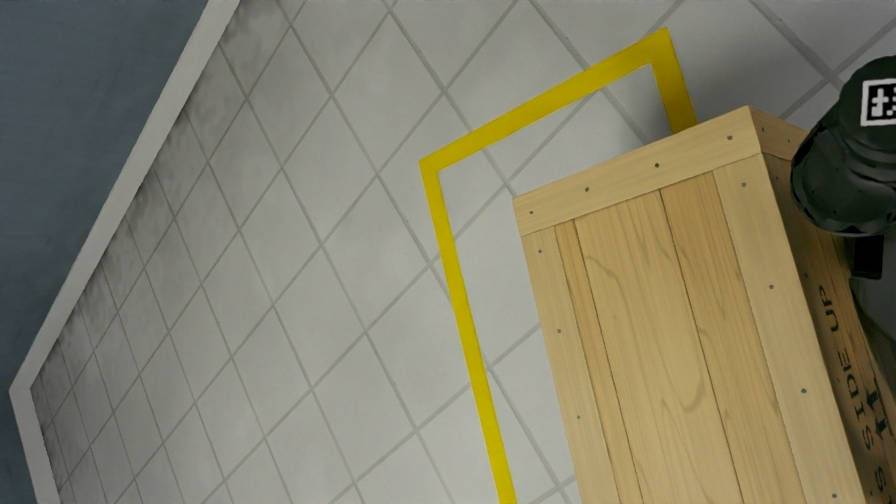

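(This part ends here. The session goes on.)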